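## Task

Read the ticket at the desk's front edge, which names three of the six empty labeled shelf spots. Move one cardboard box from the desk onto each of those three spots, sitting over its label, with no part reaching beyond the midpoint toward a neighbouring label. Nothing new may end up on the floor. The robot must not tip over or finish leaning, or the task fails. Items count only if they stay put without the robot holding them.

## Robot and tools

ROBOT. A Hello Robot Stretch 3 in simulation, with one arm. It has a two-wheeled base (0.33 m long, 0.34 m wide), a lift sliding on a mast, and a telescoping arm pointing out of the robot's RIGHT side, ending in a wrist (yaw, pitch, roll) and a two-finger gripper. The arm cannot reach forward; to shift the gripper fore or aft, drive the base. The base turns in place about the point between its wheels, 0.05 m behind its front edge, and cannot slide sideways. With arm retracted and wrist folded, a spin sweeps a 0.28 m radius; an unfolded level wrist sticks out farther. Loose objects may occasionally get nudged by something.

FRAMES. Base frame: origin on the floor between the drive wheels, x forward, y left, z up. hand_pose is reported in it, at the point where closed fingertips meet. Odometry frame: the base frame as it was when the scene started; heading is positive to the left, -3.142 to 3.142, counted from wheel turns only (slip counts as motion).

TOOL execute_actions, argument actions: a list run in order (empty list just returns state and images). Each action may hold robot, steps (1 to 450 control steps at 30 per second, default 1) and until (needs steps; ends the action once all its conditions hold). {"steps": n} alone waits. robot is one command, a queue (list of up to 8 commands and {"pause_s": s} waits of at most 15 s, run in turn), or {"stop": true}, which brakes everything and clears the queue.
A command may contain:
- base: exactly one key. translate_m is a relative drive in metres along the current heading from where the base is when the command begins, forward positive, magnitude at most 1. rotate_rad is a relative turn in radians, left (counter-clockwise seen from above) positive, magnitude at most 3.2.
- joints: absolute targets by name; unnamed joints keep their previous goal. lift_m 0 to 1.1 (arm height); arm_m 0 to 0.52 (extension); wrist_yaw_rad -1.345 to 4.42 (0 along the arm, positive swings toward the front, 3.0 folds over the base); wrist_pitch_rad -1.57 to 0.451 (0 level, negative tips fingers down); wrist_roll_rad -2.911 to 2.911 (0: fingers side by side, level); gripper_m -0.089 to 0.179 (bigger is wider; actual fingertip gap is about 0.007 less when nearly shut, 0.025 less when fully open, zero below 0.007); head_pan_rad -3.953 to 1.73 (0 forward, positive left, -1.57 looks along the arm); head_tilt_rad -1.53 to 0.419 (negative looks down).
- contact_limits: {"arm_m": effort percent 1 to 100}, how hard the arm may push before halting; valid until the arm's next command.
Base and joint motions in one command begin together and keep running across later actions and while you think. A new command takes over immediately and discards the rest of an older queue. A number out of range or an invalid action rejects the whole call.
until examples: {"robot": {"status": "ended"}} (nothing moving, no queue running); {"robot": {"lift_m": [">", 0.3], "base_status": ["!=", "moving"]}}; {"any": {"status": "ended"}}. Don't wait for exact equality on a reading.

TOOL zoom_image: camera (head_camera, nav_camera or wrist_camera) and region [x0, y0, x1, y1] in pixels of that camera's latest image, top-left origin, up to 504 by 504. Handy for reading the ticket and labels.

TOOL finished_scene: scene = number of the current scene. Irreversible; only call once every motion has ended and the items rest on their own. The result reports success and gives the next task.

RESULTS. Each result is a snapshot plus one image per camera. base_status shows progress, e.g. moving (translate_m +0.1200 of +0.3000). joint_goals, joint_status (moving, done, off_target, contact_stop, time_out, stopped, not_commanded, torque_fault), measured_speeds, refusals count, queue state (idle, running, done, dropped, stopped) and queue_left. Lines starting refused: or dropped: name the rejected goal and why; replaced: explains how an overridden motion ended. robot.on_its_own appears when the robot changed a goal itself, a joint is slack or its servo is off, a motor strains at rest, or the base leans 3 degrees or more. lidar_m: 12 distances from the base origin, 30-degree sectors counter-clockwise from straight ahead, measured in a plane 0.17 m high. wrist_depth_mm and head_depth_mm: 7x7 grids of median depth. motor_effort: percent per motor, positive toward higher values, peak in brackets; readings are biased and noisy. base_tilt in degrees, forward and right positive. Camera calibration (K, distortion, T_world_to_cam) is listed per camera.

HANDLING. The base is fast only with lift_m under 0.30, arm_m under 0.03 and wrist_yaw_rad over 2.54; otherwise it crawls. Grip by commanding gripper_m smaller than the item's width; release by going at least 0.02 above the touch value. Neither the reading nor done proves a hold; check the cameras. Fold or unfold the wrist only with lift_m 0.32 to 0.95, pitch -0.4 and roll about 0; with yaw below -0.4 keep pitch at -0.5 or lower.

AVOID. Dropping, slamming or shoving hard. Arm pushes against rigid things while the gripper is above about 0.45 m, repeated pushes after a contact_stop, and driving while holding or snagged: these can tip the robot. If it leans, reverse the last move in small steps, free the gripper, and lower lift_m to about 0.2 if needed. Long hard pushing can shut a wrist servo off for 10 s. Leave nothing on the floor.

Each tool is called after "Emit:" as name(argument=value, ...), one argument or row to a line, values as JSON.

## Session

Emit:
execute_actions(
  actions=[],
)

Scene clock: 0.00 s.
robot.base_odometry: x=+0.000 y=+0.000 heading=+0.000 (m, m, rad; robot's odometry frame)
robot.turned_by_wheels: +0.000 (rad since the last result)
robot.turned_by_imu: +0.000 (rad since the last result)
robot.base_tilt: forward=+0.2 right=-0.4 (deg)
robot.lidar_m: 0.88 1.17 1.96 1.91 2.03 2.80 2.94 2.51 1.89 1.84 1.93 1.20
robot.head_depth_mm: 1510 1490 1460 1459 1453 1442 1039 / 1517 1510 1473 1463 1484 1458 1033 / 1537 1519 1504 1488 1479 1480 1029 / 1559 1532 1522 1503 1494 1483 1034 / 1572 1549 1525 1523 1511 1506 1025 / 1582 1565 1550 1531 1524 1518 1019 / 1594 1579 1573 1541 1545 1531 1011
robot.base_status: not_commanded
robot.joint_positions: lift_m=+0.553 arm_m=-0.003 wrist_yaw_rad=+3.075 wrist_pitch_rad=-0.418 wrist_roll_rad=+0.006 gripper_m=+0.037 head_pan_rad=-0.020 head_tilt_rad=-0.024
robot.joint_goals: lift_m=+0.553 arm_m=-0.003 wrist_yaw_rad=+3.075 wrist_pitch_rad=-0.418 wrist_roll_rad=+0.006 gripper_m=+0.037 head_pan_rad=-0.020 head_tilt_rad=-0.024
robot.joint_status: lift_m=not_commanded arm_m=not_commanded wrist_yaw_rad=not_commanded wrist_pitch_rad=not_commanded wrist_roll_rad=not_commanded gripper_m=not_commanded head_pan_rad=not_commanded head_tilt_rad=not_commanded
robot.measured_speeds: translate_m=+0.000 rotate_rad=+0.000 lift_m=+0.000 arm_m=+0.000 wrist_yaw_rad=+0.000 wrist_pitch_rad=+0.000 wrist_roll_rad=+0.000 head_pan_rad=+0.000 head_tilt_rad=+0.000
robot: refusals=0 queue=idle queue_left=0
robot.motor_effort: left_wheel=+0 right_wheel=+1 lift_m=+23 arm_m=+0 wrist_yaw_rad=+0 wrist_pitch_rad=+7 wrist_roll_rad=+0 gripper_m=+0 head_pan_rad=+1 head_tilt_rad=+2 (%)
robot.hand_pose: x=-0.0063 y=+0.0816 z=+0.5654 quat_wxyz=(+0.171, +0.698, +0.123, +0.685) (m; robot's base frame)
robot.wrist_depth_mm: - - - - - - - / - - - - - - - / - - - - - - - / - - - - - - - / 928 933 962 950 - 994 961 / 792 807 - 812 830 822 840 / 694 716 715 712 712 719 726
pictures: head_camera (sideways: a quarter turn clockwise sets it upright), nav_camera (sideways: a quarter turn counterclockwise sets it upright), wrist_camera
camera_calibration (this result's frames):
head_camera: T_world_to_cam=[[0.0153799, -0.00959956, -0.999836, 1.31444], [-0.0408754, 0.999112, -0.0102214, 0.0222993], [0.999046, 0.0410258, 0.0149738, -0.0725504], [0, 0, 0, 1]] pos_world=[0.0531767, -0.00668497, 1.31554]
nav_camera: T_world_to_cam=[[-0.026285, 0.0213646, 0.999426, -1.25958], [0.0107215, -0.999708, 0.0216526, 0.0208776], [0.999597, 0.0112845, 0.0260483, -0.0789899], [0, 0, 0, 1]] pos_world=[0.045626, 0.0486733, 1.26046]
wrist_camera: T_world_to_cam=[[0.998903, -0.0402707, 0.0238804, -0.0109356], [-0.0033034, -0.569411, -0.822046, 0.541805], [0.0467021, 0.821066, -0.56892, 0.421295], [0, 0, 0, 1]] pos_world=[-0.00696197, -0.0378417, 0.685332]
Images, in order (width x height): head_camera 896x504, nav_camera 672x504, wrist_camera 644x364.

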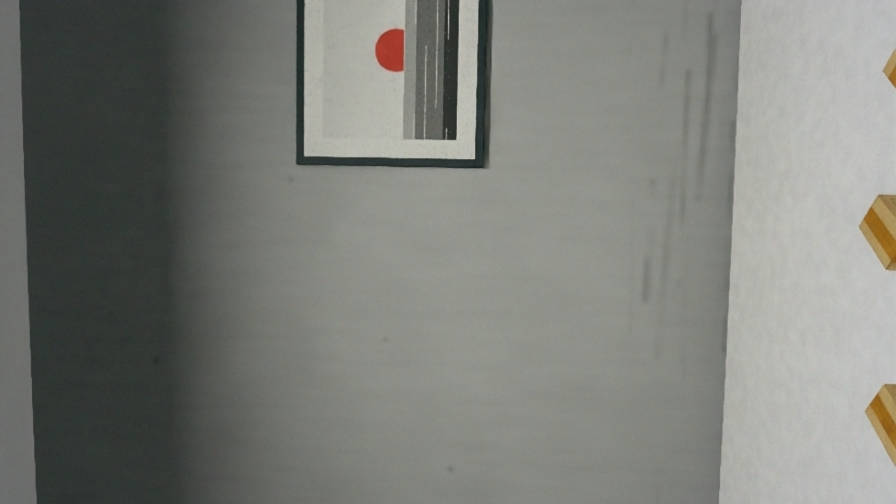

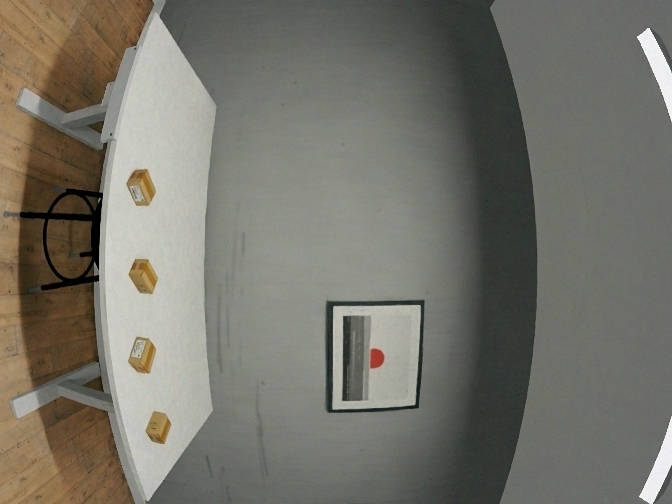

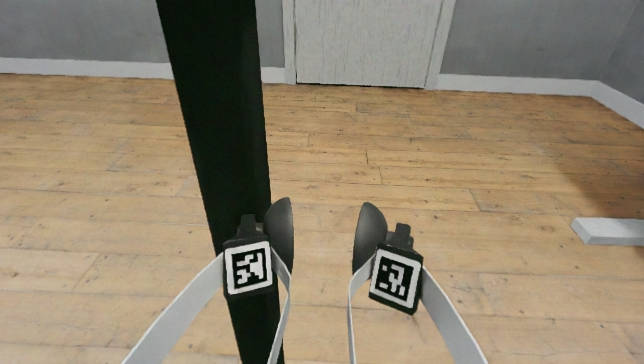

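Emit:
execute_actions(
  actions=[
    {"robot":[{"base":{"translate_m":0.15},"joints":{"head_pan_rad":-1.1,"head_tilt_rad":-0.7,"wrist_yaw_rad":0.0}},{"base":{"rotate_rad":1.486},"joints":{"lift_m":0.42,"wrist_pitch_rad":0.2,"gripper_m":0.179}}],"steps":450,"until":{"robot":{"status":"ended"}}},
  ],
)

Scene clock: 6.17 s.
robot.base_odometry: x=+0.150 y=+0.000 heading=+1.486 (m, m, rad; robot's odometry frame)
robot.turned_by_wheels: +1.486 (rad since the last result)
robot.turned_by_imu: +1.481 (rad since the last result)
robot.base_tilt: forward=+0.0 right=-0.6 (deg)
robot.lidar_m: 1.90 1.94 2.62 3.09 2.74 1.94 1.84 1.89 1.07 0.84 0.73 1.87
robot.head_depth_mm: 1127 1242 1313 971 779 1360 1185 / 1179 1306 1366 973 832 1409 1167 / 1248 1393 1368 893 1371 1377 1187 / 1314 1460 1382 975 1675 1408 1190 / 1383 1561 1379 976 1586 1414 1189 / 1472 1661 1829 981 1691 1413 1189 / 1582 1809 2076 1065 1740 1411 1189
robot.base_status: done (rotate_rad +1.4858 of +1.4860)
robot.joint_positions: lift_m=+0.421 arm_m=-0.003 wrist_yaw_rad=+0.003 wrist_pitch_rad=+0.175 wrist_roll_rad=+0.006 gripper_m=+0.179 head_pan_rad=-1.093 head_tilt_rad=-0.691
robot.joint_goals: lift_m=+0.420 arm_m=-0.003 wrist_yaw_rad=+0.000 wrist_pitch_rad=+0.200 wrist_roll_rad=+0.006 gripper_m=+0.179 head_pan_rad=-1.100 head_tilt_rad=-0.700
robot.joint_status: lift_m=done arm_m=not_commanded wrist_yaw_rad=done wrist_pitch_rad=done wrist_roll_rad=not_commanded gripper_m=done head_pan_rad=done head_tilt_rad=done
robot.measured_speeds: translate_m=+0.000 rotate_rad=+0.000 lift_m=+0.000 arm_m=+0.000 wrist_yaw_rad=+0.000 wrist_pitch_rad=+0.000 wrist_roll_rad=+0.000 head_pan_rad=+0.000 head_tilt_rad=+0.000
robot: refusals=0 queue=done queue_left=0
robot.motor_effort: left_wheel=-4(9) right_wheel=+4(7) lift_m=+14(23) arm_m=+0(0) wrist_yaw_rad=-3(7) wrist_pitch_rad=+12(13) wrist_roll_rad=+0(0) gripper_m=+1(100) head_pan_rad=-4(50) head_tilt_rad=-5(49) (%)
robot.hand_pose: x=-0.0206 y=-0.3988 z=+0.5800 quat_wxyz=(+0.703, -0.060, -0.706, +0.063) (m; robot's base frame)
robot.wrist_depth_mm: - - - - - - - / 344 358 345 363 351 437 - / 641 644 646 651 567 520 474 / - - - - - - - / - 718 - - - - - / - - - - - - - / - - - - - - -
pictures: head_camera (sideways: a quarter turn clockwise sets it upright), nav_camera (sideways: a quarter turn counterclockwise sets it upright), wrist_camera
camera_calibration (this result's frames):
head_camera: T_world_to_cam=[[-0.287307, 0.534686, -0.794711, 1.04843], [0.861457, 0.506964, 0.0296513, -0.035106], [0.418744, -0.67609, -0.606263, 0.739505], [0, 0, 0, 1]] pos_world=[0.0217998, -0.0428108, 1.28257]
nav_camera: T_world_to_cam=[[0.293421, -0.521386, 0.801287, -1.00276], [-0.870147, -0.492788, -0.00201405, 0.0570711], [0.395915, -0.696646, -0.598277, 0.737237], [0, 0, 0, 1]] pos_world=[0.0520093, 0.0188895, 1.24469]
wrist_camera: T_world_to_cam=[[-0.999323, -0.0120829, 0.0347458, -0.0525762], [-0.0348887, 0.0118269, -0.999321, 0.614219], [0.0116637, -0.999857, -0.0122404, -0.225047], [0, 0, 0, 1]] pos_world=[-0.0284864, -0.232914, 0.612874]
Images, in order (width x height): head_camera 896x504, nav_camera 672x504, wrist_camera 644x364.

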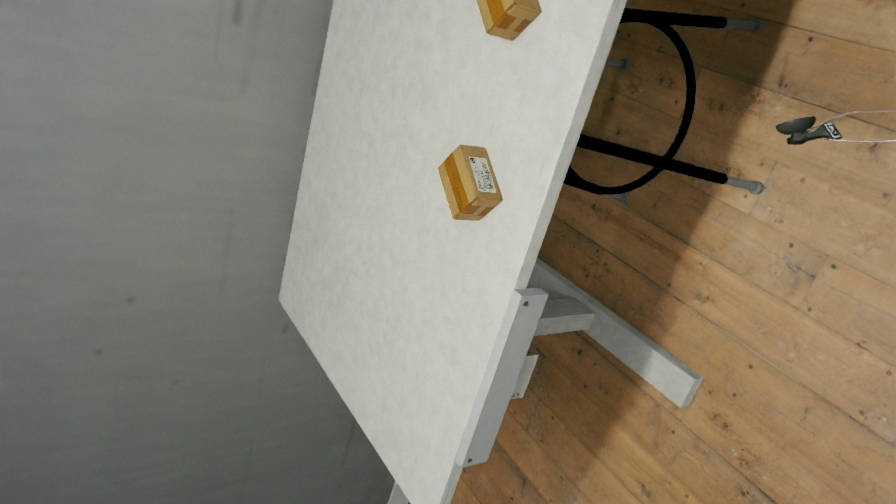

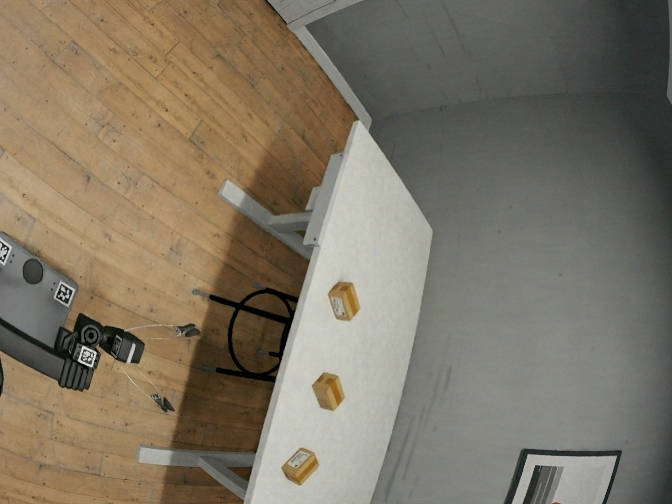

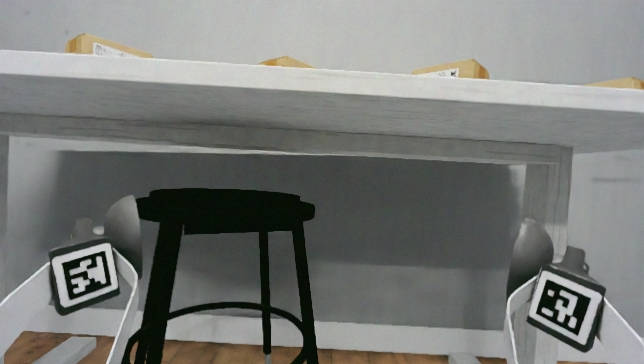

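Emit:
execute_actions(
  actions=[
    {"robot":{"base":{"translate_m":0.6},"joints":{"head_pan_rad":1.73,"head_tilt_rad":-0.2,"lift_m":0.46,"arm_m":0.12}},"steps":450,"until":{"robot":{"status":"ended"}}},
  ],
)

Scene clock: 13.53 s.
robot.base_odometry: x=+0.201 y=+0.598 heading=+1.486 (m, m, rad; robot's odometry frame)
robot.turned_by_wheels: +0.000 (rad since the last result)
robot.turned_by_imu: -0.001 (rad since the last result)
robot.base_tilt: forward=+0.0 right=-0.8 (deg)
robot.lidar_m: 1.31 1.34 1.80 2.93 3.47 2.56 2.44 1.44 0.77 0.88 1.39 1.40
robot.head_depth_mm: 2723 3164 3287 3338 3362 2405 1745 / 2740 3220 3281 3367 3489 2409 1730 / - 3273 3238 3415 3498 2416 1730 / - 3367 3474 3590 3634 2402 1734 / - 3372 3568 3660 3701 2387 1733 / - 3460 3586 3641 3482 2357 1730 / - - - - - - -
robot.base_status: done (translate_m +0.6000 of +0.6000)
robot.joint_positions: lift_m=+0.459 arm_m=+0.120 wrist_yaw_rad=+0.003 wrist_pitch_rad=+0.176 wrist_roll_rad=+0.006 gripper_m=+0.179 head_pan_rad=+1.703 head_tilt_rad=-0.211
robot.joint_goals: lift_m=+0.460 arm_m=+0.120 wrist_yaw_rad=+0.000 wrist_pitch_rad=+0.200 wrist_roll_rad=+0.006 gripper_m=+0.179 head_pan_rad=+1.730 head_tilt_rad=-0.200
robot.joint_status: lift_m=done arm_m=done wrist_yaw_rad=done wrist_pitch_rad=done wrist_roll_rad=not_commanded gripper_m=done head_pan_rad=off_target head_tilt_rad=done
robot.measured_speeds: translate_m=+0.000 rotate_rad=+0.000 lift_m=+0.000 arm_m=+0.000 wrist_yaw_rad=+0.000 wrist_pitch_rad=+0.000 wrist_roll_rad=+0.000 head_pan_rad=+0.000 head_tilt_rad=+0.000
robot: refusals=0 queue=dropped queue_left=0
robot.motor_effort: left_wheel=-5(7) right_wheel=+3(7) lift_m=+31(32) arm_m=+4(5) wrist_yaw_rad=-2(2) wrist_pitch_rad=+12(12) wrist_roll_rad=+0(0) gripper_m=+1(1) head_pan_rad=+4(52) head_tilt_rad=+7(44) (%)
robot.hand_pose: x=-0.0207 y=-0.5212 z=+0.6193 quat_wxyz=(+0.702, -0.061, -0.706, +0.063) (m; robot's base frame)
robot.wrist_depth_mm: 989 155 156 979 - 993 997 / 175 155 157 158 159 160 161 / - 444 157 158 159 161 162 / - - - 169 169 987 506 / - - - - - 1000 999 / - - - - - - 382 / - - - - - - -
pictures: head_camera (sideways: a quarter turn clockwise sets it upright), nav_camera (sideways: a quarter turn counterclockwise sets it upright), wrist_camera
camera_calibration (this result's frames):
head_camera: T_world_to_cam=[[0.0317339, -0.168323, -0.985221, 1.29507], [-0.981278, -0.192591, 0.00129671, 0.0130394], [-0.189963, 0.966735, -0.171283, 0.177169], [0, 0, 0, 1]] pos_world=[0.00535308, 0.0492255, 1.30626]
nav_camera: T_world_to_cam=[[-0.0417268, 0.155879, 0.986894, -1.24293], [0.986085, 0.16551, 0.0155505, 0.0228767], [-0.160917, 0.973811, -0.160616, 0.171089], [0, 0, 0, 1]] pos_world=[-0.0468907, 0.0233516, 1.25376]
wrist_camera: T_world_to_cam=[[-0.999328, -0.0116284, 0.0347555, -0.0552954], [-0.0348812, 0.0107886, -0.999333, 0.654349], [0.0112457, -0.999874, -0.011187, -0.347632], [0, 0, 0, 1]] pos_world=[-0.0285244, -0.35529, 0.651945]
Images, in order (width x height): head_camera 896x504, nav_camera 672x504, wrist_camera 644x364.

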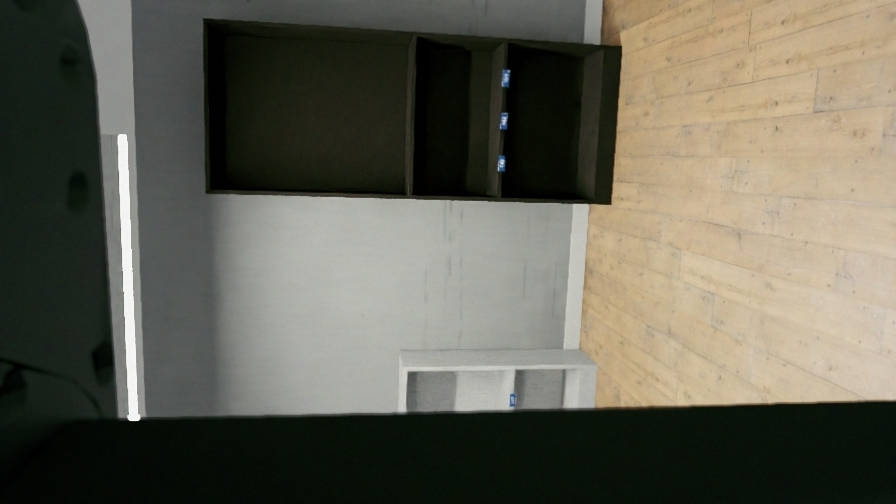

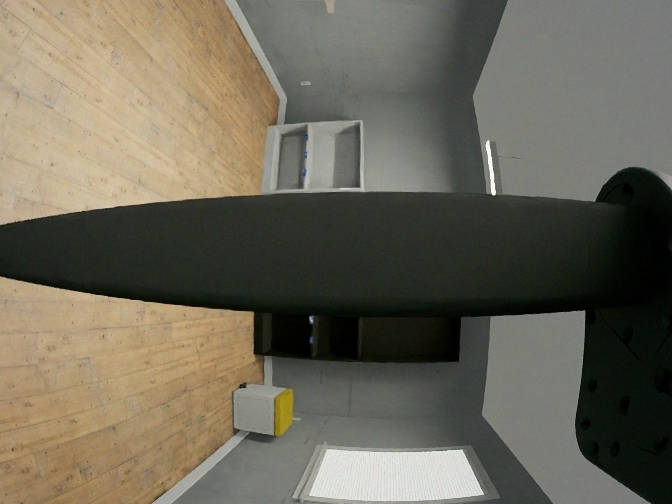

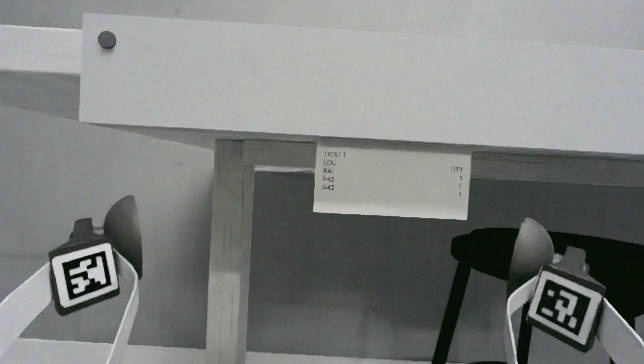

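Emit:
execute_actions(
  actions=[
    {"robot":[{"base":{"translate_m":-0.033}},{"joints":{"arm_m":0.18,"head_pan_rad":-1.9,"head_tilt_rad":-0.7}}],"steps":450,"until":{"robot":{"status":"ended"}}},
  ],
)

Emit:
zoom_image(
  camera="wrist_camera",
  region=[190, 120, 310, 230],
)

Scene clock: 17.73 s.
robot.base_odometry: x=+0.198 y=+0.565 heading=+1.486 (m, m, rad; robot's odometry frame)
robot.turned_by_wheels: +0.000 (rad since the last result)
robot.turned_by_imu: -0.001 (rad since the last result)
robot.base_tilt: forward=+0.0 right=-0.6 (deg)
robot.lidar_m: 1.34 1.38 1.85 3.09 3.49 2.53 2.40 1.42 0.75 0.88 1.39 1.43
robot.head_depth_mm: 1306 1475 1372 932 1665 1407 1186 / 1262 1430 1359 973 1625 1405 1189 / 1219 1370 1381 936 1161 1370 1221 / 1185 1325 1364 972 809 1431 - / 1142 1280 1365 977 758 1448 1133 / 1108 1240 1320 984 760 1344 1156 / 1074 1198 1292 983 759 1346 1195
robot.base_status: done (translate_m -0.0330 of -0.0330)
robot.joint_positions: lift_m=+0.459 arm_m=+0.180 wrist_yaw_rad=+0.003 wrist_pitch_rad=+0.176 wrist_roll_rad=+0.006 gripper_m=+0.179 head_pan_rad=-1.893 head_tilt_rad=-0.691
robot.joint_goals: lift_m=+0.460 arm_m=+0.180 wrist_yaw_rad=+0.000 wrist_pitch_rad=+0.200 wrist_roll_rad=+0.006 gripper_m=+0.179 head_pan_rad=-1.900 head_tilt_rad=-0.700
robot.joint_status: lift_m=done arm_m=done wrist_yaw_rad=done wrist_pitch_rad=done wrist_roll_rad=not_commanded gripper_m=done head_pan_rad=done head_tilt_rad=done
robot.measured_speeds: translate_m=+0.000 rotate_rad=+0.000 lift_m=+0.000 arm_m=+0.000 wrist_yaw_rad=+0.000 wrist_pitch_rad=+0.000 wrist_roll_rad=+0.000 head_pan_rad=+0.000 head_tilt_rad=+0.000
robot: refusals=0 queue=done queue_left=0
robot.motor_effort: left_wheel=-4(12) right_wheel=+3(5) lift_m=+31(31) arm_m=+4(6) wrist_yaw_rad=-2(2) wrist_pitch_rad=+12(11) wrist_roll_rad=+0(0) gripper_m=+0(1) head_pan_rad=-4(51) head_tilt_rad=-5(43) (%)
robot.hand_pose: x=-0.0207 y=-0.5812 z=+0.6193 quat_wxyz=(+0.702, -0.061, -0.706, +0.063) (m; robot's base frame)
robot.wrist_depth_mm: 98 99 99 101 101 102 102 / 99 99 100 101 101 102 103 / 927 447 110 110 111 112 103 / 937 939 110 111 111 940 447 / 965 954 466 974 975 949 943 / - 958 956 945 964 431 343 / 960 969 968 953 929 955 953
pictures: head_camera (sideways: a quarter turn clockwise sets it upright), nav_camera (sideways: a quarter turn counterclockwise sets it upright), wrist_camera
camera_calibration (this result's frames):
head_camera: T_world_to_cam=[[0.183244, 0.578684, -0.794699, 1.04554], [0.963926, -0.264513, 0.0296524, -0.0357325], [-0.193049, -0.771465, -0.606279, 0.743257], [0, 0, 0, 1]] pos_world=[-0.0136615, -0.0410938, 1.28257]
nav_camera: T_world_to_cam=[[-0.169445, -0.5738, 0.801275, -0.999926], [-0.959816, 0.280624, -0.00201479, 0.057619], [-0.223701, -0.769418, -0.598293, 0.741037], [0, 0, 0, 1]] pos_world=[0.0516414, -0.0197598, 1.24469]
wrist_camera: T_world_to_cam=[[-0.999328, -0.0116101, 0.0347554, -0.0559871], [-0.0348809, 0.0107859, -0.999333, 0.654995], [0.0112275, -0.999874, -0.0111836, -0.407627], [0, 0, 0, 1]] pos_world=[-0.0285261, -0.415291, 0.651945]
Images, in order (width x height): head_camera 896x504, nav_camera 672x504, wrist_camera 644x364.

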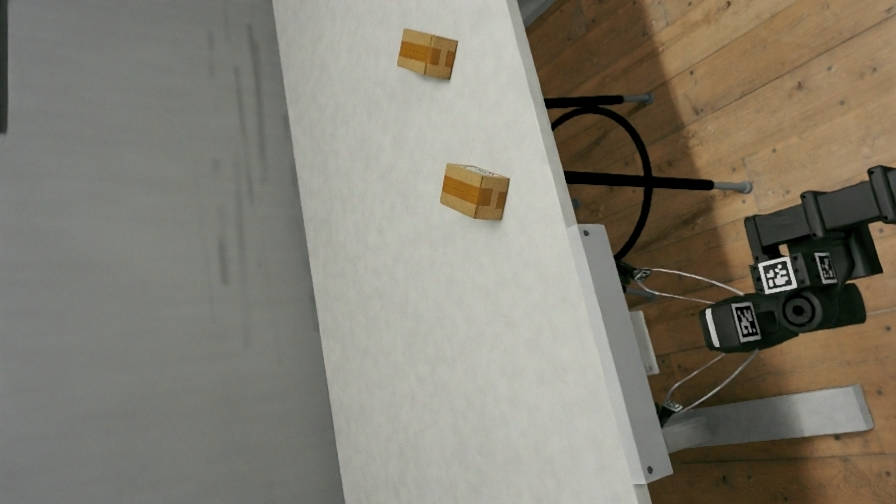

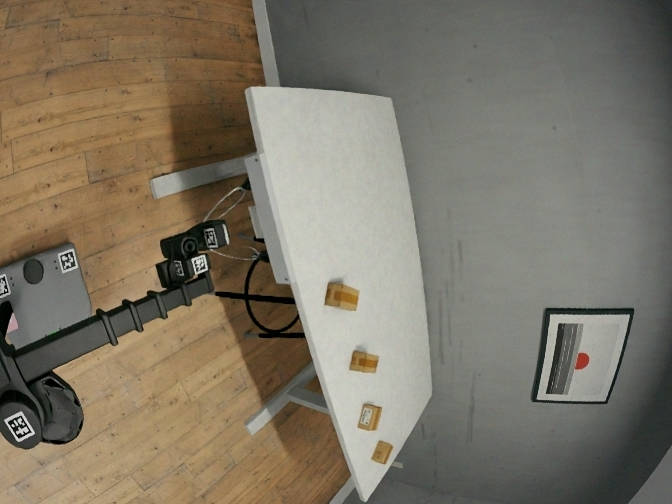

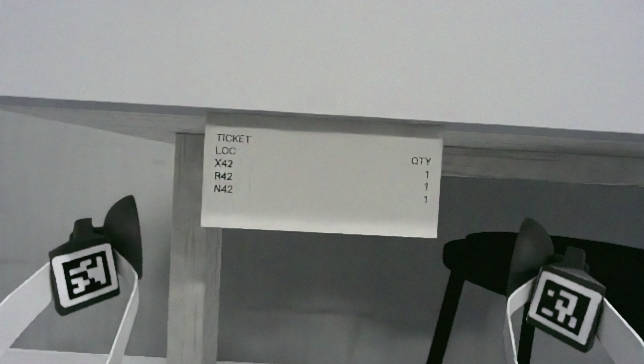

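Region (190, 120, 310, 230) of wrist_camera's 644x364 image, scaled by 4.200; it fills the top 462 rows of this view, and the rest is white.

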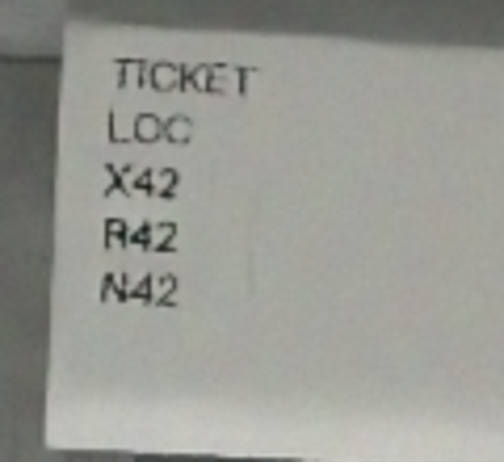

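Emit:
execute_actions(
  actions=[
    {"robot":[{"joints":{"arm_m":0.03}},{"base":{"rotate_rad":-0.565},"joints":{"lift_m":0.74,"wrist_pitch_rad":-0.3,"head_pan_rad":-1.57,"head_tilt_rad":-0.75,"gripper_m":0.15}},{"base":{"translate_m":0.147},"joints":{"arm_m":0.17}}],"steps":450,"until":{"robot":{"status":"ended"}}},
  ],
)

Scene clock: 26.57 s.
robot.base_odometry: x=+0.287 y=+0.682 heading=+0.921 (m, m, rad; robot's odometry frame)
robot.turned_by_wheels: -0.565 (rad since the last result)
robot.turned_by_imu: -0.566 (rad since the last result)
robot.base_tilt: forward=+0.0 right=-0.8 (deg)
robot.lidar_m: 1.32 1.22 1.24 1.62 2.77 3.40 2.70 2.52 1.46 0.75 0.79 1.30
robot.head_depth_mm: 1540 1719 1227 1019 1700 - - / 1423 1597 1227 944 - 1302 1161 / 1325 1526 1229 874 - 1296 1158 / 1247 1406 1235 910 769 1365 1165 / 1178 1319 1239 911 722 1331 1165 / 1106 1237 1243 915 724 1311 1140 / 1050 1159 1225 914 722 1207 1161
robot.base_status: done (translate_m +0.1470 of +0.1470)
robot.joint_positions: lift_m=+0.739 arm_m=+0.170 wrist_yaw_rad=+0.002 wrist_pitch_rad=-0.314 wrist_roll_rad=+0.006 gripper_m=+0.150 head_pan_rad=-1.577 head_tilt_rad=-0.741
robot.joint_goals: lift_m=+0.740 arm_m=+0.170 wrist_yaw_rad=+0.000 wrist_pitch_rad=-0.300 wrist_roll_rad=+0.006 gripper_m=+0.150 head_pan_rad=-1.570 head_tilt_rad=-0.750
robot.joint_status: lift_m=done arm_m=done wrist_yaw_rad=done wrist_pitch_rad=done wrist_roll_rad=not_commanded gripper_m=done head_pan_rad=done head_tilt_rad=done
robot.measured_speeds: translate_m=+0.000 rotate_rad=+0.000 lift_m=+0.000 arm_m=+0.000 wrist_yaw_rad=+0.000 wrist_pitch_rad=+0.000 wrist_roll_rad=+0.000 head_pan_rad=+0.000 head_tilt_rad=+0.000
robot: refusals=0 queue=done queue_left=0
robot.motor_effort: left_wheel=+4(10) right_wheel=-2(6) lift_m=+31(33) arm_m=+4(3) wrist_yaw_rad=-1(2) wrist_pitch_rad=+7(12) wrist_roll_rad=+0(0) gripper_m=+1(96) head_pan_rad=+5(33) head_tilt_rad=-6(15) (%)
robot.hand_pose: x=-0.0210 y=-0.5510 z=+0.7761 quat_wxyz=(+0.697, +0.111, -0.700, -0.110) (m; robot's base frame)
robot.wrist_depth_mm: 682 758 870 999 - - - / 652 672 702 738 757 786 695 / 423 431 443 335 440 440 495 / 312 315 322 292 334 349 - / 245 262 254 256 271 - - / 210 200 209 221 - - - / 171 175 178 944 954 989 -
pictures: head_camera (sideways: a quarter turn clockwise sets it upright), nav_camera (sideways: a quarter turn counterclockwise sets it upright), wrist_camera
camera_calibration (this result's frames):
head_camera: T_world_to_cam=[[-0.00529894, 0.645525, -0.76372, 1.00631], [0.998401, 0.0463991, 0.032291, -0.039376], [0.0562806, -0.762328, -0.644739, 0.791767], [0, 0, 0, 1]] pos_world=[0.0000843328, -0.0441871, 1.2803]
nav_camera: T_world_to_cam=[[0.0168969, -0.636934, 0.770733, -0.96125], [-0.999506, -0.0311952, -0.00386733, 0.0602728], [0.0265064, -0.770287, -0.637146, 0.790054], [0, 0, 0, 1]] pos_world=[0.0555437, -0.00180415, 1.24448]
wrist_camera: T_world_to_cam=[[-0.999305, -0.0261889, 0.0265131, -0.0629514], [-0.0358299, 0.47954, -0.876788, 0.974572], [0.010248, -0.877129, -0.480145, 0.0559578], [0, 0, 0, 1]] pos_world=[-0.0285623, -0.419913, 0.88303]
Images, in order (width x height): head_camera 896x504, nav_camera 672x504, wrist_camera 644x364.

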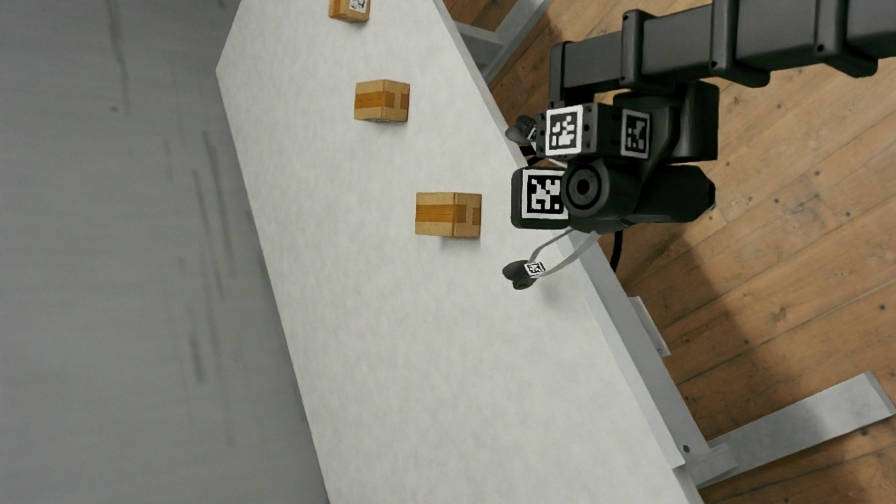

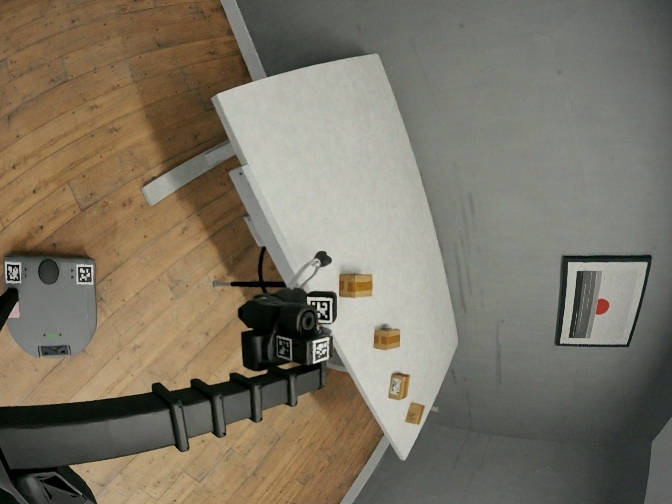

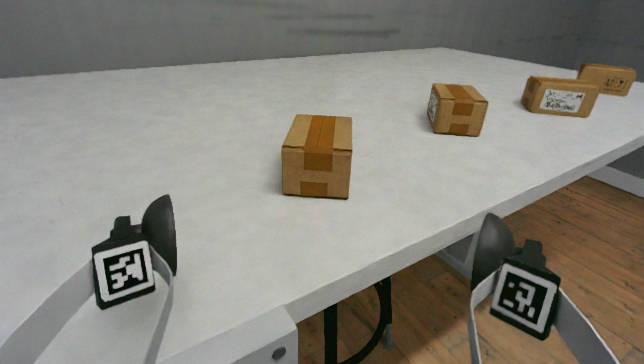

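Emit:
execute_actions(
  actions=[
    {"robot":[{"base":{"translate_m":0.016},"joints":{"arm_m":0.347,"lift_m":0.71}},{"joints":{"gripper_m":0.035}},{"joints":{"lift_m":0.745}},{"joints":{"arm_m":0.0}}],"steps":450,"until":{"robot":{"arm_m":["<",0.03],"queue_left":["=",0]}}},
    {"robot":{"base":{"rotate_rad":-1.0},"joints":{"wrist_yaw_rad":2.6,"lift_m":0.28,"wrist_pitch_rad":-0.4,"head_pan_rad":-3.14,"head_tilt_rad":-0.4}},"steps":450,"until":{"robot":{"base_status":["!=","moving"]}}},
    {"robot":{"base":{"translate_m":-1.0}},"steps":450,"until":{"robot":{"lift_m":["<",0.285]}}},
  ],
)

Scene clock: 40.37 s.
robot.base_odometry: x=+0.119 y=+0.709 heading=-0.079 (m, m, rad; robot's odometry frame)
robot.turned_by_wheels: -1.000 (rad since the last result)
robot.turned_by_imu: -1.002 (rad since the last result)
robot.base_tilt: forward=-0.3 right=-1.1 (deg)
robot.lidar_m: 0.96 1.48 1.26 1.20 1.24 1.66 2.60 3.24 2.67 2.55 1.57 0.90
robot.head_depth_mm: 2887 3098 3342 2800 2504 1799 1416 / 2897 3119 3300 3473 2529 1823 1423 / 2874 3076 3219 3449 2485 1815 1426 / 2890 3042 3239 3442 2440 1808 1430 / 2910 3135 3366 3605 2471 1797 1420 / 2913 3091 3364 3570 2515 1805 1414 / 3044 3159 3293 3400 2455 1799 1420
robot.base_status: moving (translate_m -0.1787 of -1.0000)
robot.joint_positions: lift_m=+0.284 arm_m=+0.000 wrist_yaw_rad=+2.596 wrist_pitch_rad=-0.422 wrist_roll_rad=+0.006 gripper_m=+0.039 head_pan_rad=-3.133 head_tilt_rad=-0.408
robot.joint_goals: lift_m=+0.280 arm_m=+0.000 wrist_yaw_rad=+2.600 wrist_pitch_rad=-0.400 wrist_roll_rad=+0.006 gripper_m=+0.038 head_pan_rad=-3.140 head_tilt_rad=-0.400
robot.joint_status: lift_m=moving arm_m=moving wrist_yaw_rad=moving wrist_pitch_rad=moving wrist_roll_rad=not_commanded gripper_m=done head_pan_rad=done head_tilt_rad=done
robot.measured_speeds: translate_m=-0.166 rotate_rad=+0.001 lift_m=-0.038 arm_m=+0.000 wrist_yaw_rad=+0.000 wrist_pitch_rad=+0.000 wrist_roll_rad=+0.000 head_pan_rad=+0.000 head_tilt_rad=+0.000
robot: refusals=0 queue=running queue_left=0
robot.motor_effort: left_wheel=-3(10) right_wheel=-8(8) lift_m=+15(32) arm_m=-4(5) wrist_yaw_rad=+2(3) wrist_pitch_rad=+11(9) wrist_roll_rad=+0(0) gripper_m=-22(97) head_pan_rad=-4(53) head_tilt_rad=+5(35) (%)
robot.hand_pose: x=+0.0949 y=+0.0461 z=+0.2953 quat_wxyz=(+0.329, +0.707, -0.044, +0.624) (m; robot's base frame)
robot.wrist_depth_mm: 931 - - - - - - / - - - - - - - / 869 891 895 899 930 945 982 / 691 688 704 715 727 735 728 / 574 579 595 147 166 592 607 / - 496 123 117 113 503 506 / - - 128 118 421 436 439
pictures: head_camera (sideways: a quarter turn clockwise sets it upright), nav_camera (sideways: a quarter turn counterclockwise sets it upright), wrist_camera
camera_calibration (this result's frames):
head_camera: T_world_to_cam=[[0.360672, 0.0123944, -0.93261, 1.22433], [0.0688201, -0.99754, 0.0133577, -0.00906645], [-0.93015, -0.0690001, -0.360637, 0.428134], [0, 0, 0, 1]] pos_world=[-0.0427265, 0.00532238, 1.29634]
nav_camera: T_world_to_cam=[[-0.350095, -0.0238485, 0.936411, -1.17508], [-0.0451874, 0.998942, 0.00854687, 0.0382885], [-0.935624, -0.0393217, -0.350802, 0.42335], [0, 0, 0, 1]] pos_world=[-0.0135619, -0.0496249, 1.24854]
wrist_camera: T_world_to_cam=[[0.868147, -0.495738, 0.0237804, -0.0735084], [-0.266756, -0.506482, -0.819949, 0.321395], [0.418524, 0.705493, -0.571942, 0.262973], [0, 0, 0, 1]] pos_world=[0.0394897, -0.0591856, 0.415681]
Images, in order (width x height): head_camera 896x504, nav_camera 672x504, wrist_camera 644x364.

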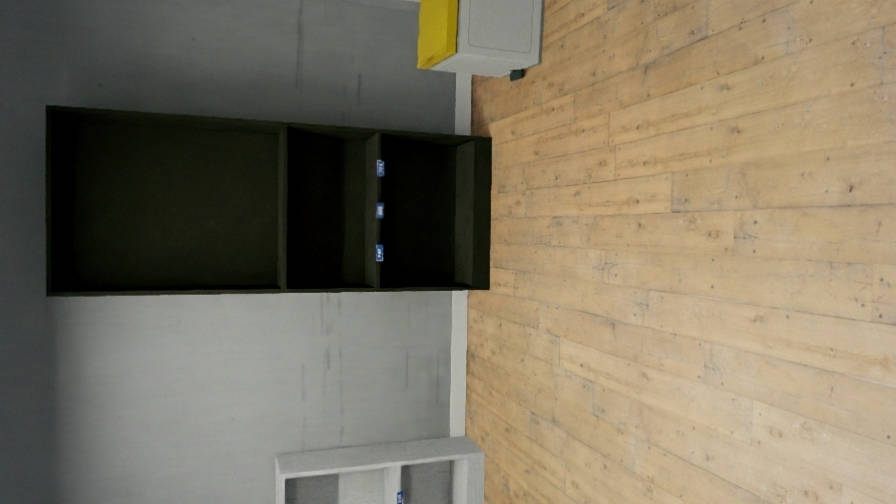

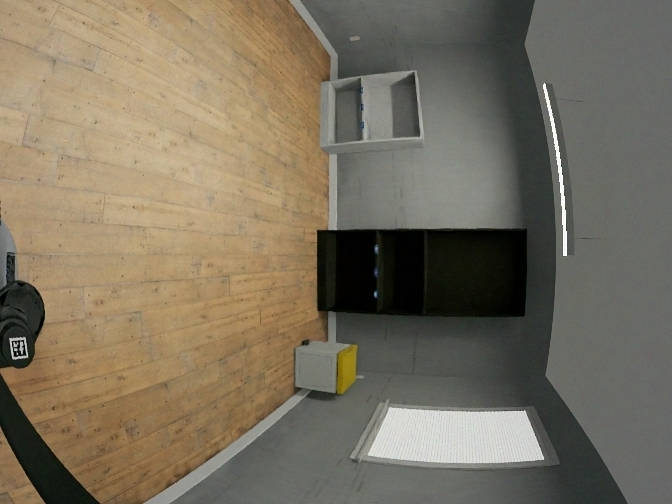

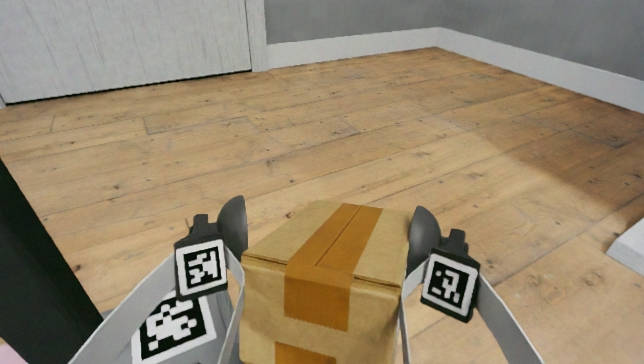

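Emit:
execute_actions(
  actions=[
    {"steps":450,"until":{"robot":{"x":["<",-0.4]}}},
    {"robot":{"base":{"translate_m":-1.0}},"steps":450,"until":{"robot":{"x":["<",-1.0]}}},
    {"robot":{"base":{"translate_m":-0.8}},"steps":1},
  ],
)

Emit:
zoom_image(
  camera="head_camera",
  region=[340, 60, 600, 320],
)

Scene clock: 44.33 s.
robot.base_odometry: x=-1.018 y=+0.799 heading=-0.079 (m, m, rad; robot's odometry frame)
robot.turned_by_wheels: +0.000 (rad since the last result)
robot.turned_by_imu: -0.004 (rad since the last result)
robot.base_tilt: forward=+1.3 right=-0.5 (deg)
robot.lidar_m: 1.97 1.72 1.23 1.17 1.20 1.52 1.89 2.24 2.73 2.59 2.67 2.48
robot.head_depth_mm: 1854 2014 2133 2307 2394 1814 1416 / 1816 1940 2041 2230 2295 1815 1420 / 1834 1966 2081 2222 2311 1801 1429 / 1839 1945 2089 2239 2284 1808 1411 / 1822 1926 2098 2237 2293 1799 1419 / 1907 2055 2173 2362 2462 1805 1417 / 1922 2027 2194 2385 2456 1793 1416
robot.base_status: moving (translate_m -0.0098 of -0.8000)
robot.joint_positions: lift_m=+0.280 arm_m=+0.000 wrist_yaw_rad=+2.596 wrist_pitch_rad=-0.422 wrist_roll_rad=+0.006 gripper_m=+0.039 head_pan_rad=-3.133 head_tilt_rad=-0.408
robot.joint_goals: lift_m=+0.280 arm_m=+0.000 wrist_yaw_rad=+2.600 wrist_pitch_rad=-0.400 wrist_roll_rad=+0.006 gripper_m=+0.038 head_pan_rad=-3.140 head_tilt_rad=-0.400
robot.joint_status: lift_m=done arm_m=done wrist_yaw_rad=done wrist_pitch_rad=done wrist_roll_rad=not_commanded gripper_m=done head_pan_rad=done head_tilt_rad=done
robot.measured_speeds: translate_m=-0.294 rotate_rad=+0.000 lift_m=+0.000 arm_m=+0.000 wrist_yaw_rad=+0.000 wrist_pitch_rad=+0.000 wrist_roll_rad=+0.000 head_pan_rad=+0.000 head_tilt_rad=+0.000
robot: refusals=0 queue=running queue_left=0
robot.motor_effort: left_wheel=+1(7) right_wheel=-4(8) lift_m=+15(15) arm_m=-3(4) wrist_yaw_rad=+2(1) wrist_pitch_rad=+10(8) wrist_roll_rad=+0(0) gripper_m=-21(22) head_pan_rad=-3(3) head_tilt_rad=+5(5) (%)
robot.hand_pose: x=+0.0949 y=+0.0461 z=+0.2922 quat_wxyz=(+0.329, +0.707, -0.044, +0.624) (m; robot's base frame)
robot.wrist_depth_mm: 923 - - - - - - / 980 - - - - - - / 859 883 907 904 915 930 938 / 686 684 696 701 707 722 736 / 571 576 593 148 166 584 596 / - 496 123 116 113 496 501 / - - 128 118 419 432 435
pictures: head_camera (sideways: a quarter turn clockwise sets it upright), nav_camera (sideways: a quarter turn counterclockwise sets it upright), wrist_camera
camera_calibration (this result's frames):
head_camera: T_world_to_cam=[[0.360579, 0.012392, -0.932647, 1.22437], [0.0688169, -0.99754, 0.0133517, -0.00905859], [-0.930187, -0.0689962, -0.360544, 0.428013], [0, 0, 0, 1]] pos_world=[-0.042727, 0.00532259, 1.29635]
nav_camera: T_world_to_cam=[[-0.350001, -0.0238461, 0.936446, -1.17512], [-0.045182, 0.998942, 0.00855053, 0.0382837], [-0.935659, -0.0393178, -0.350709, 0.423229], [0, 0, 0, 1]] pos_world=[-0.0135675, -0.0496249, 1.24854]
wrist_camera: T_world_to_cam=[[0.86818, -0.49568, 0.0237769, -0.0734258], [-0.266776, -0.506584, -0.81988, 0.318869], [0.418443, 0.70546, -0.572041, 0.261277], [0, 0, 0, 1]] pos_world=[0.0394838, -0.0591824, 0.412641]
Images, in order (width x height): head_camera 896x504, nav_camera 672x504, wrist_camera 644x364.

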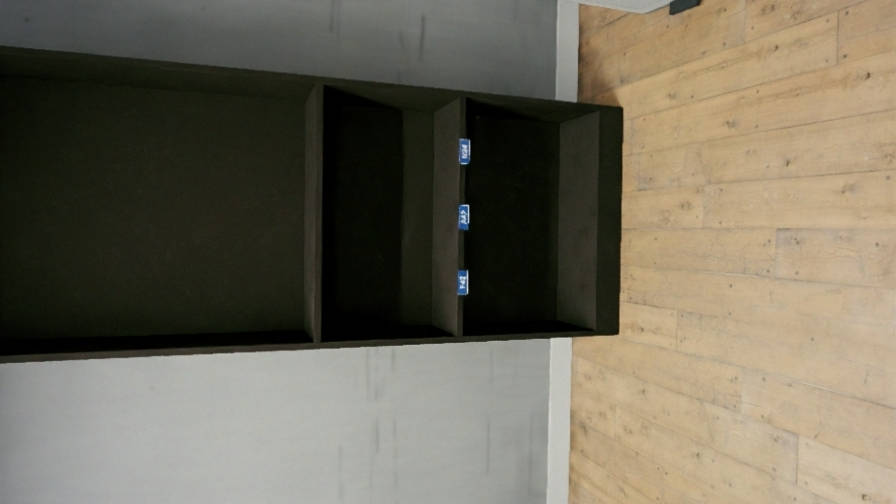

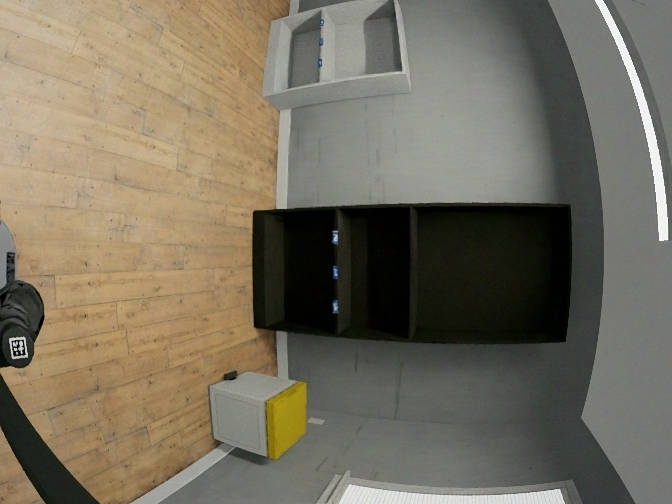

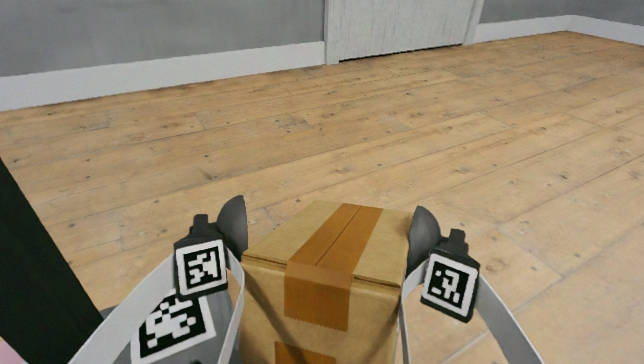

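Region (340, 60, 600, 320) of head_camera's 896x504 image, scaled by 1.938, with more detail than that image has.

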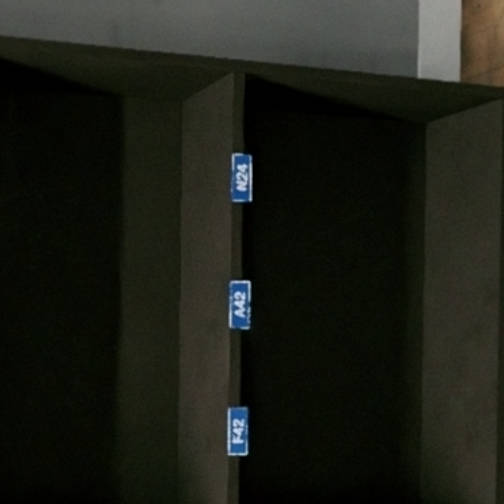

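None here; all go on the white shelf.

Emit:
execute_actions(
  actions=[
    {"robot":{"stop":true},"steps":60,"until":{"robot":{"status":"ended"}}},
  ],
)

Scene clock: 46.20 s.
robot.base_odometry: x=-1.195 y=+0.813 heading=-0.079 (m, m, rad; robot's odometry frame)
robot.turned_by_wheels: +0.000 (rad since the last result)
robot.turned_by_imu: -0.001 (rad since the last result)
robot.base_tilt: forward=-0.1 right=-0.6 (deg)
robot.lidar_m: 2.14 1.70 1.23 1.16 1.20 1.36 1.72 2.06 2.64 2.60 2.66 2.64
robot.head_depth_mm: 1610 1819 1977 2119 2247 1809 1420 / 1677 1768 1891 1934 2142 1822 1435 / 1679 1789 1902 2024 2183 1824 1418 / 1674 1784 1904 2027 2168 1811 1424 / 1684 1789 1886 2035 2177 1807 1413 / 1733 1857 2005 2149 2296 1800 1413 / 1765 1885 2015 2164 2312 1801 1415
robot.base_status: stopped (translate_m -0.1872 of -0.1872)
robot.joint_positions: lift_m=+0.280 arm_m=+0.000 wrist_yaw_rad=+2.597 wrist_pitch_rad=-0.422 wrist_roll_rad=+0.006 gripper_m=+0.039 head_pan_rad=-3.133 head_tilt_rad=-0.408
robot.joint_goals: lift_m=+0.280 arm_m=+0.000 wrist_yaw_rad=+2.600 wrist_pitch_rad=-0.400 wrist_roll_rad=+0.006 gripper_m=+0.038 head_pan_rad=-3.140 head_tilt_rad=-0.400
robot.joint_status: lift_m=done arm_m=done wrist_yaw_rad=done wrist_pitch_rad=done wrist_roll_rad=not_commanded gripper_m=done head_pan_rad=done head_tilt_rad=done
robot.measured_speeds: translate_m=+0.000 rotate_rad=+0.000 lift_m=+0.000 arm_m=+0.000 wrist_yaw_rad=+0.000 wrist_pitch_rad=+0.000 wrist_roll_rad=+0.000 head_pan_rad=+0.000 head_tilt_rad=+0.000
robot: refusals=0 queue=stopped queue_left=0
robot.motor_effort: left_wheel=+4(10) right_wheel=-2(4) lift_m=+15(15) arm_m=-2(3) wrist_yaw_rad=+2(3) wrist_pitch_rad=+10(11) wrist_roll_rad=+0(0) gripper_m=-21(21) head_pan_rad=-4(3) head_tilt_rad=+5(6) (%)
robot.hand_pose: x=+0.0948 y=+0.0462 z=+0.2922 quat_wxyz=(+0.329, +0.707, -0.044, +0.624) (m; robot's base frame)
robot.wrist_depth_mm: 912 - - - - - - / 969 - - - - - - / 870 872 885 896 917 920 947 / 683 686 705 695 716 728 740 / 572 562 590 148 165 589 593 / - 500 123 116 113 506 504 / - - 128 118 417 434 435
pictures: head_camera (sideways: a quarter turn clockwise sets it upright), nav_camera (sideways: a quarter turn counterclockwise sets it upright), wrist_camera
camera_calibration (this result's frames):
head_camera: T_world_to_cam=[[0.360161, 0.0123727, -0.932808, 1.22459], [0.0687794, -0.997543, 0.0133247, -0.00902318], [-0.930351, -0.068957, -0.360127, 0.427471], [0, 0, 0, 1]] pos_world=[-0.0427293, 0.0053247, 1.29637]
nav_camera: T_world_to_cam=[[-0.349582, -0.0238272, 0.936603, -1.17533], [-0.0451345, 0.998944, 0.00856694, 0.038262], [-0.935818, -0.0392783, -0.350289, 0.422683], [0, 0, 0, 1]] pos_world=[-0.0135935, -0.0496242, 1.24855]
wrist_camera: T_world_to_cam=[[0.868429, -0.495244, 0.0237705, -0.0733546], [-0.266626, -0.506884, -0.819744, 0.318771], [0.418022, 0.705551, -0.572237, 0.261363], [0, 0, 0, 1]] pos_world=[0.0394403, -0.0591535, 0.412616]
Images, in order (width x height): head_camera 896x504, nav_camera 672x504, wrist_camera 644x364.

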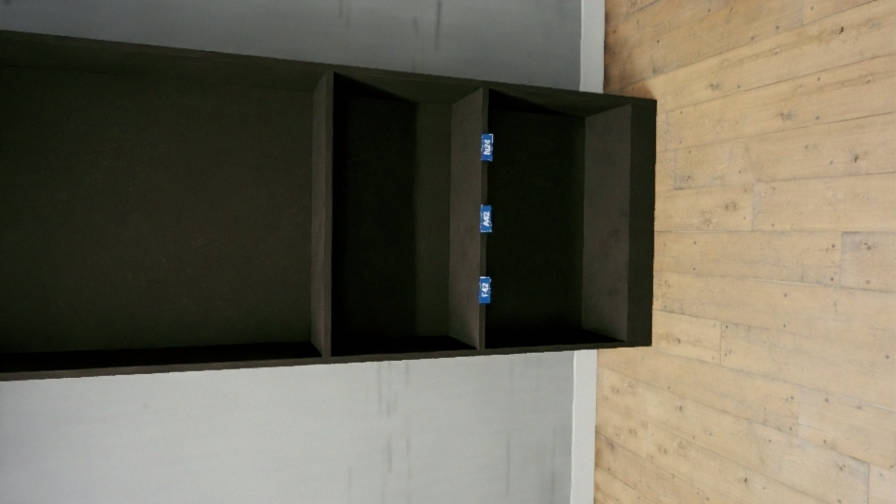

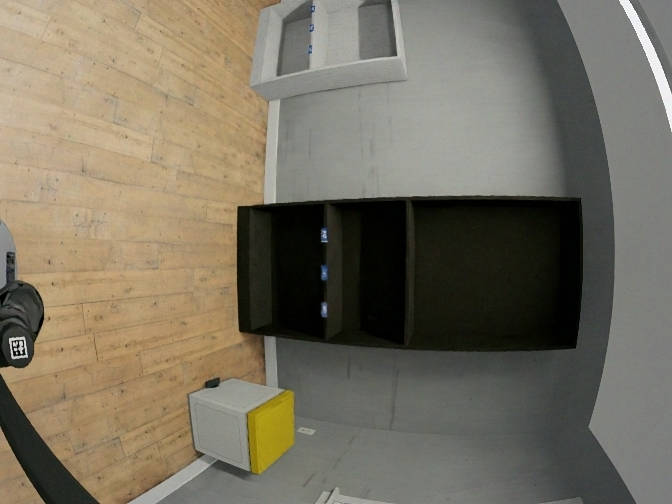

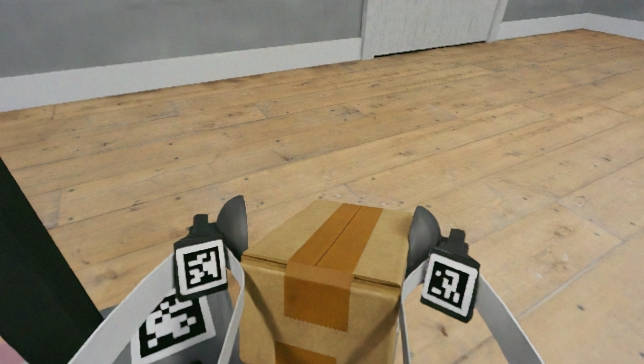

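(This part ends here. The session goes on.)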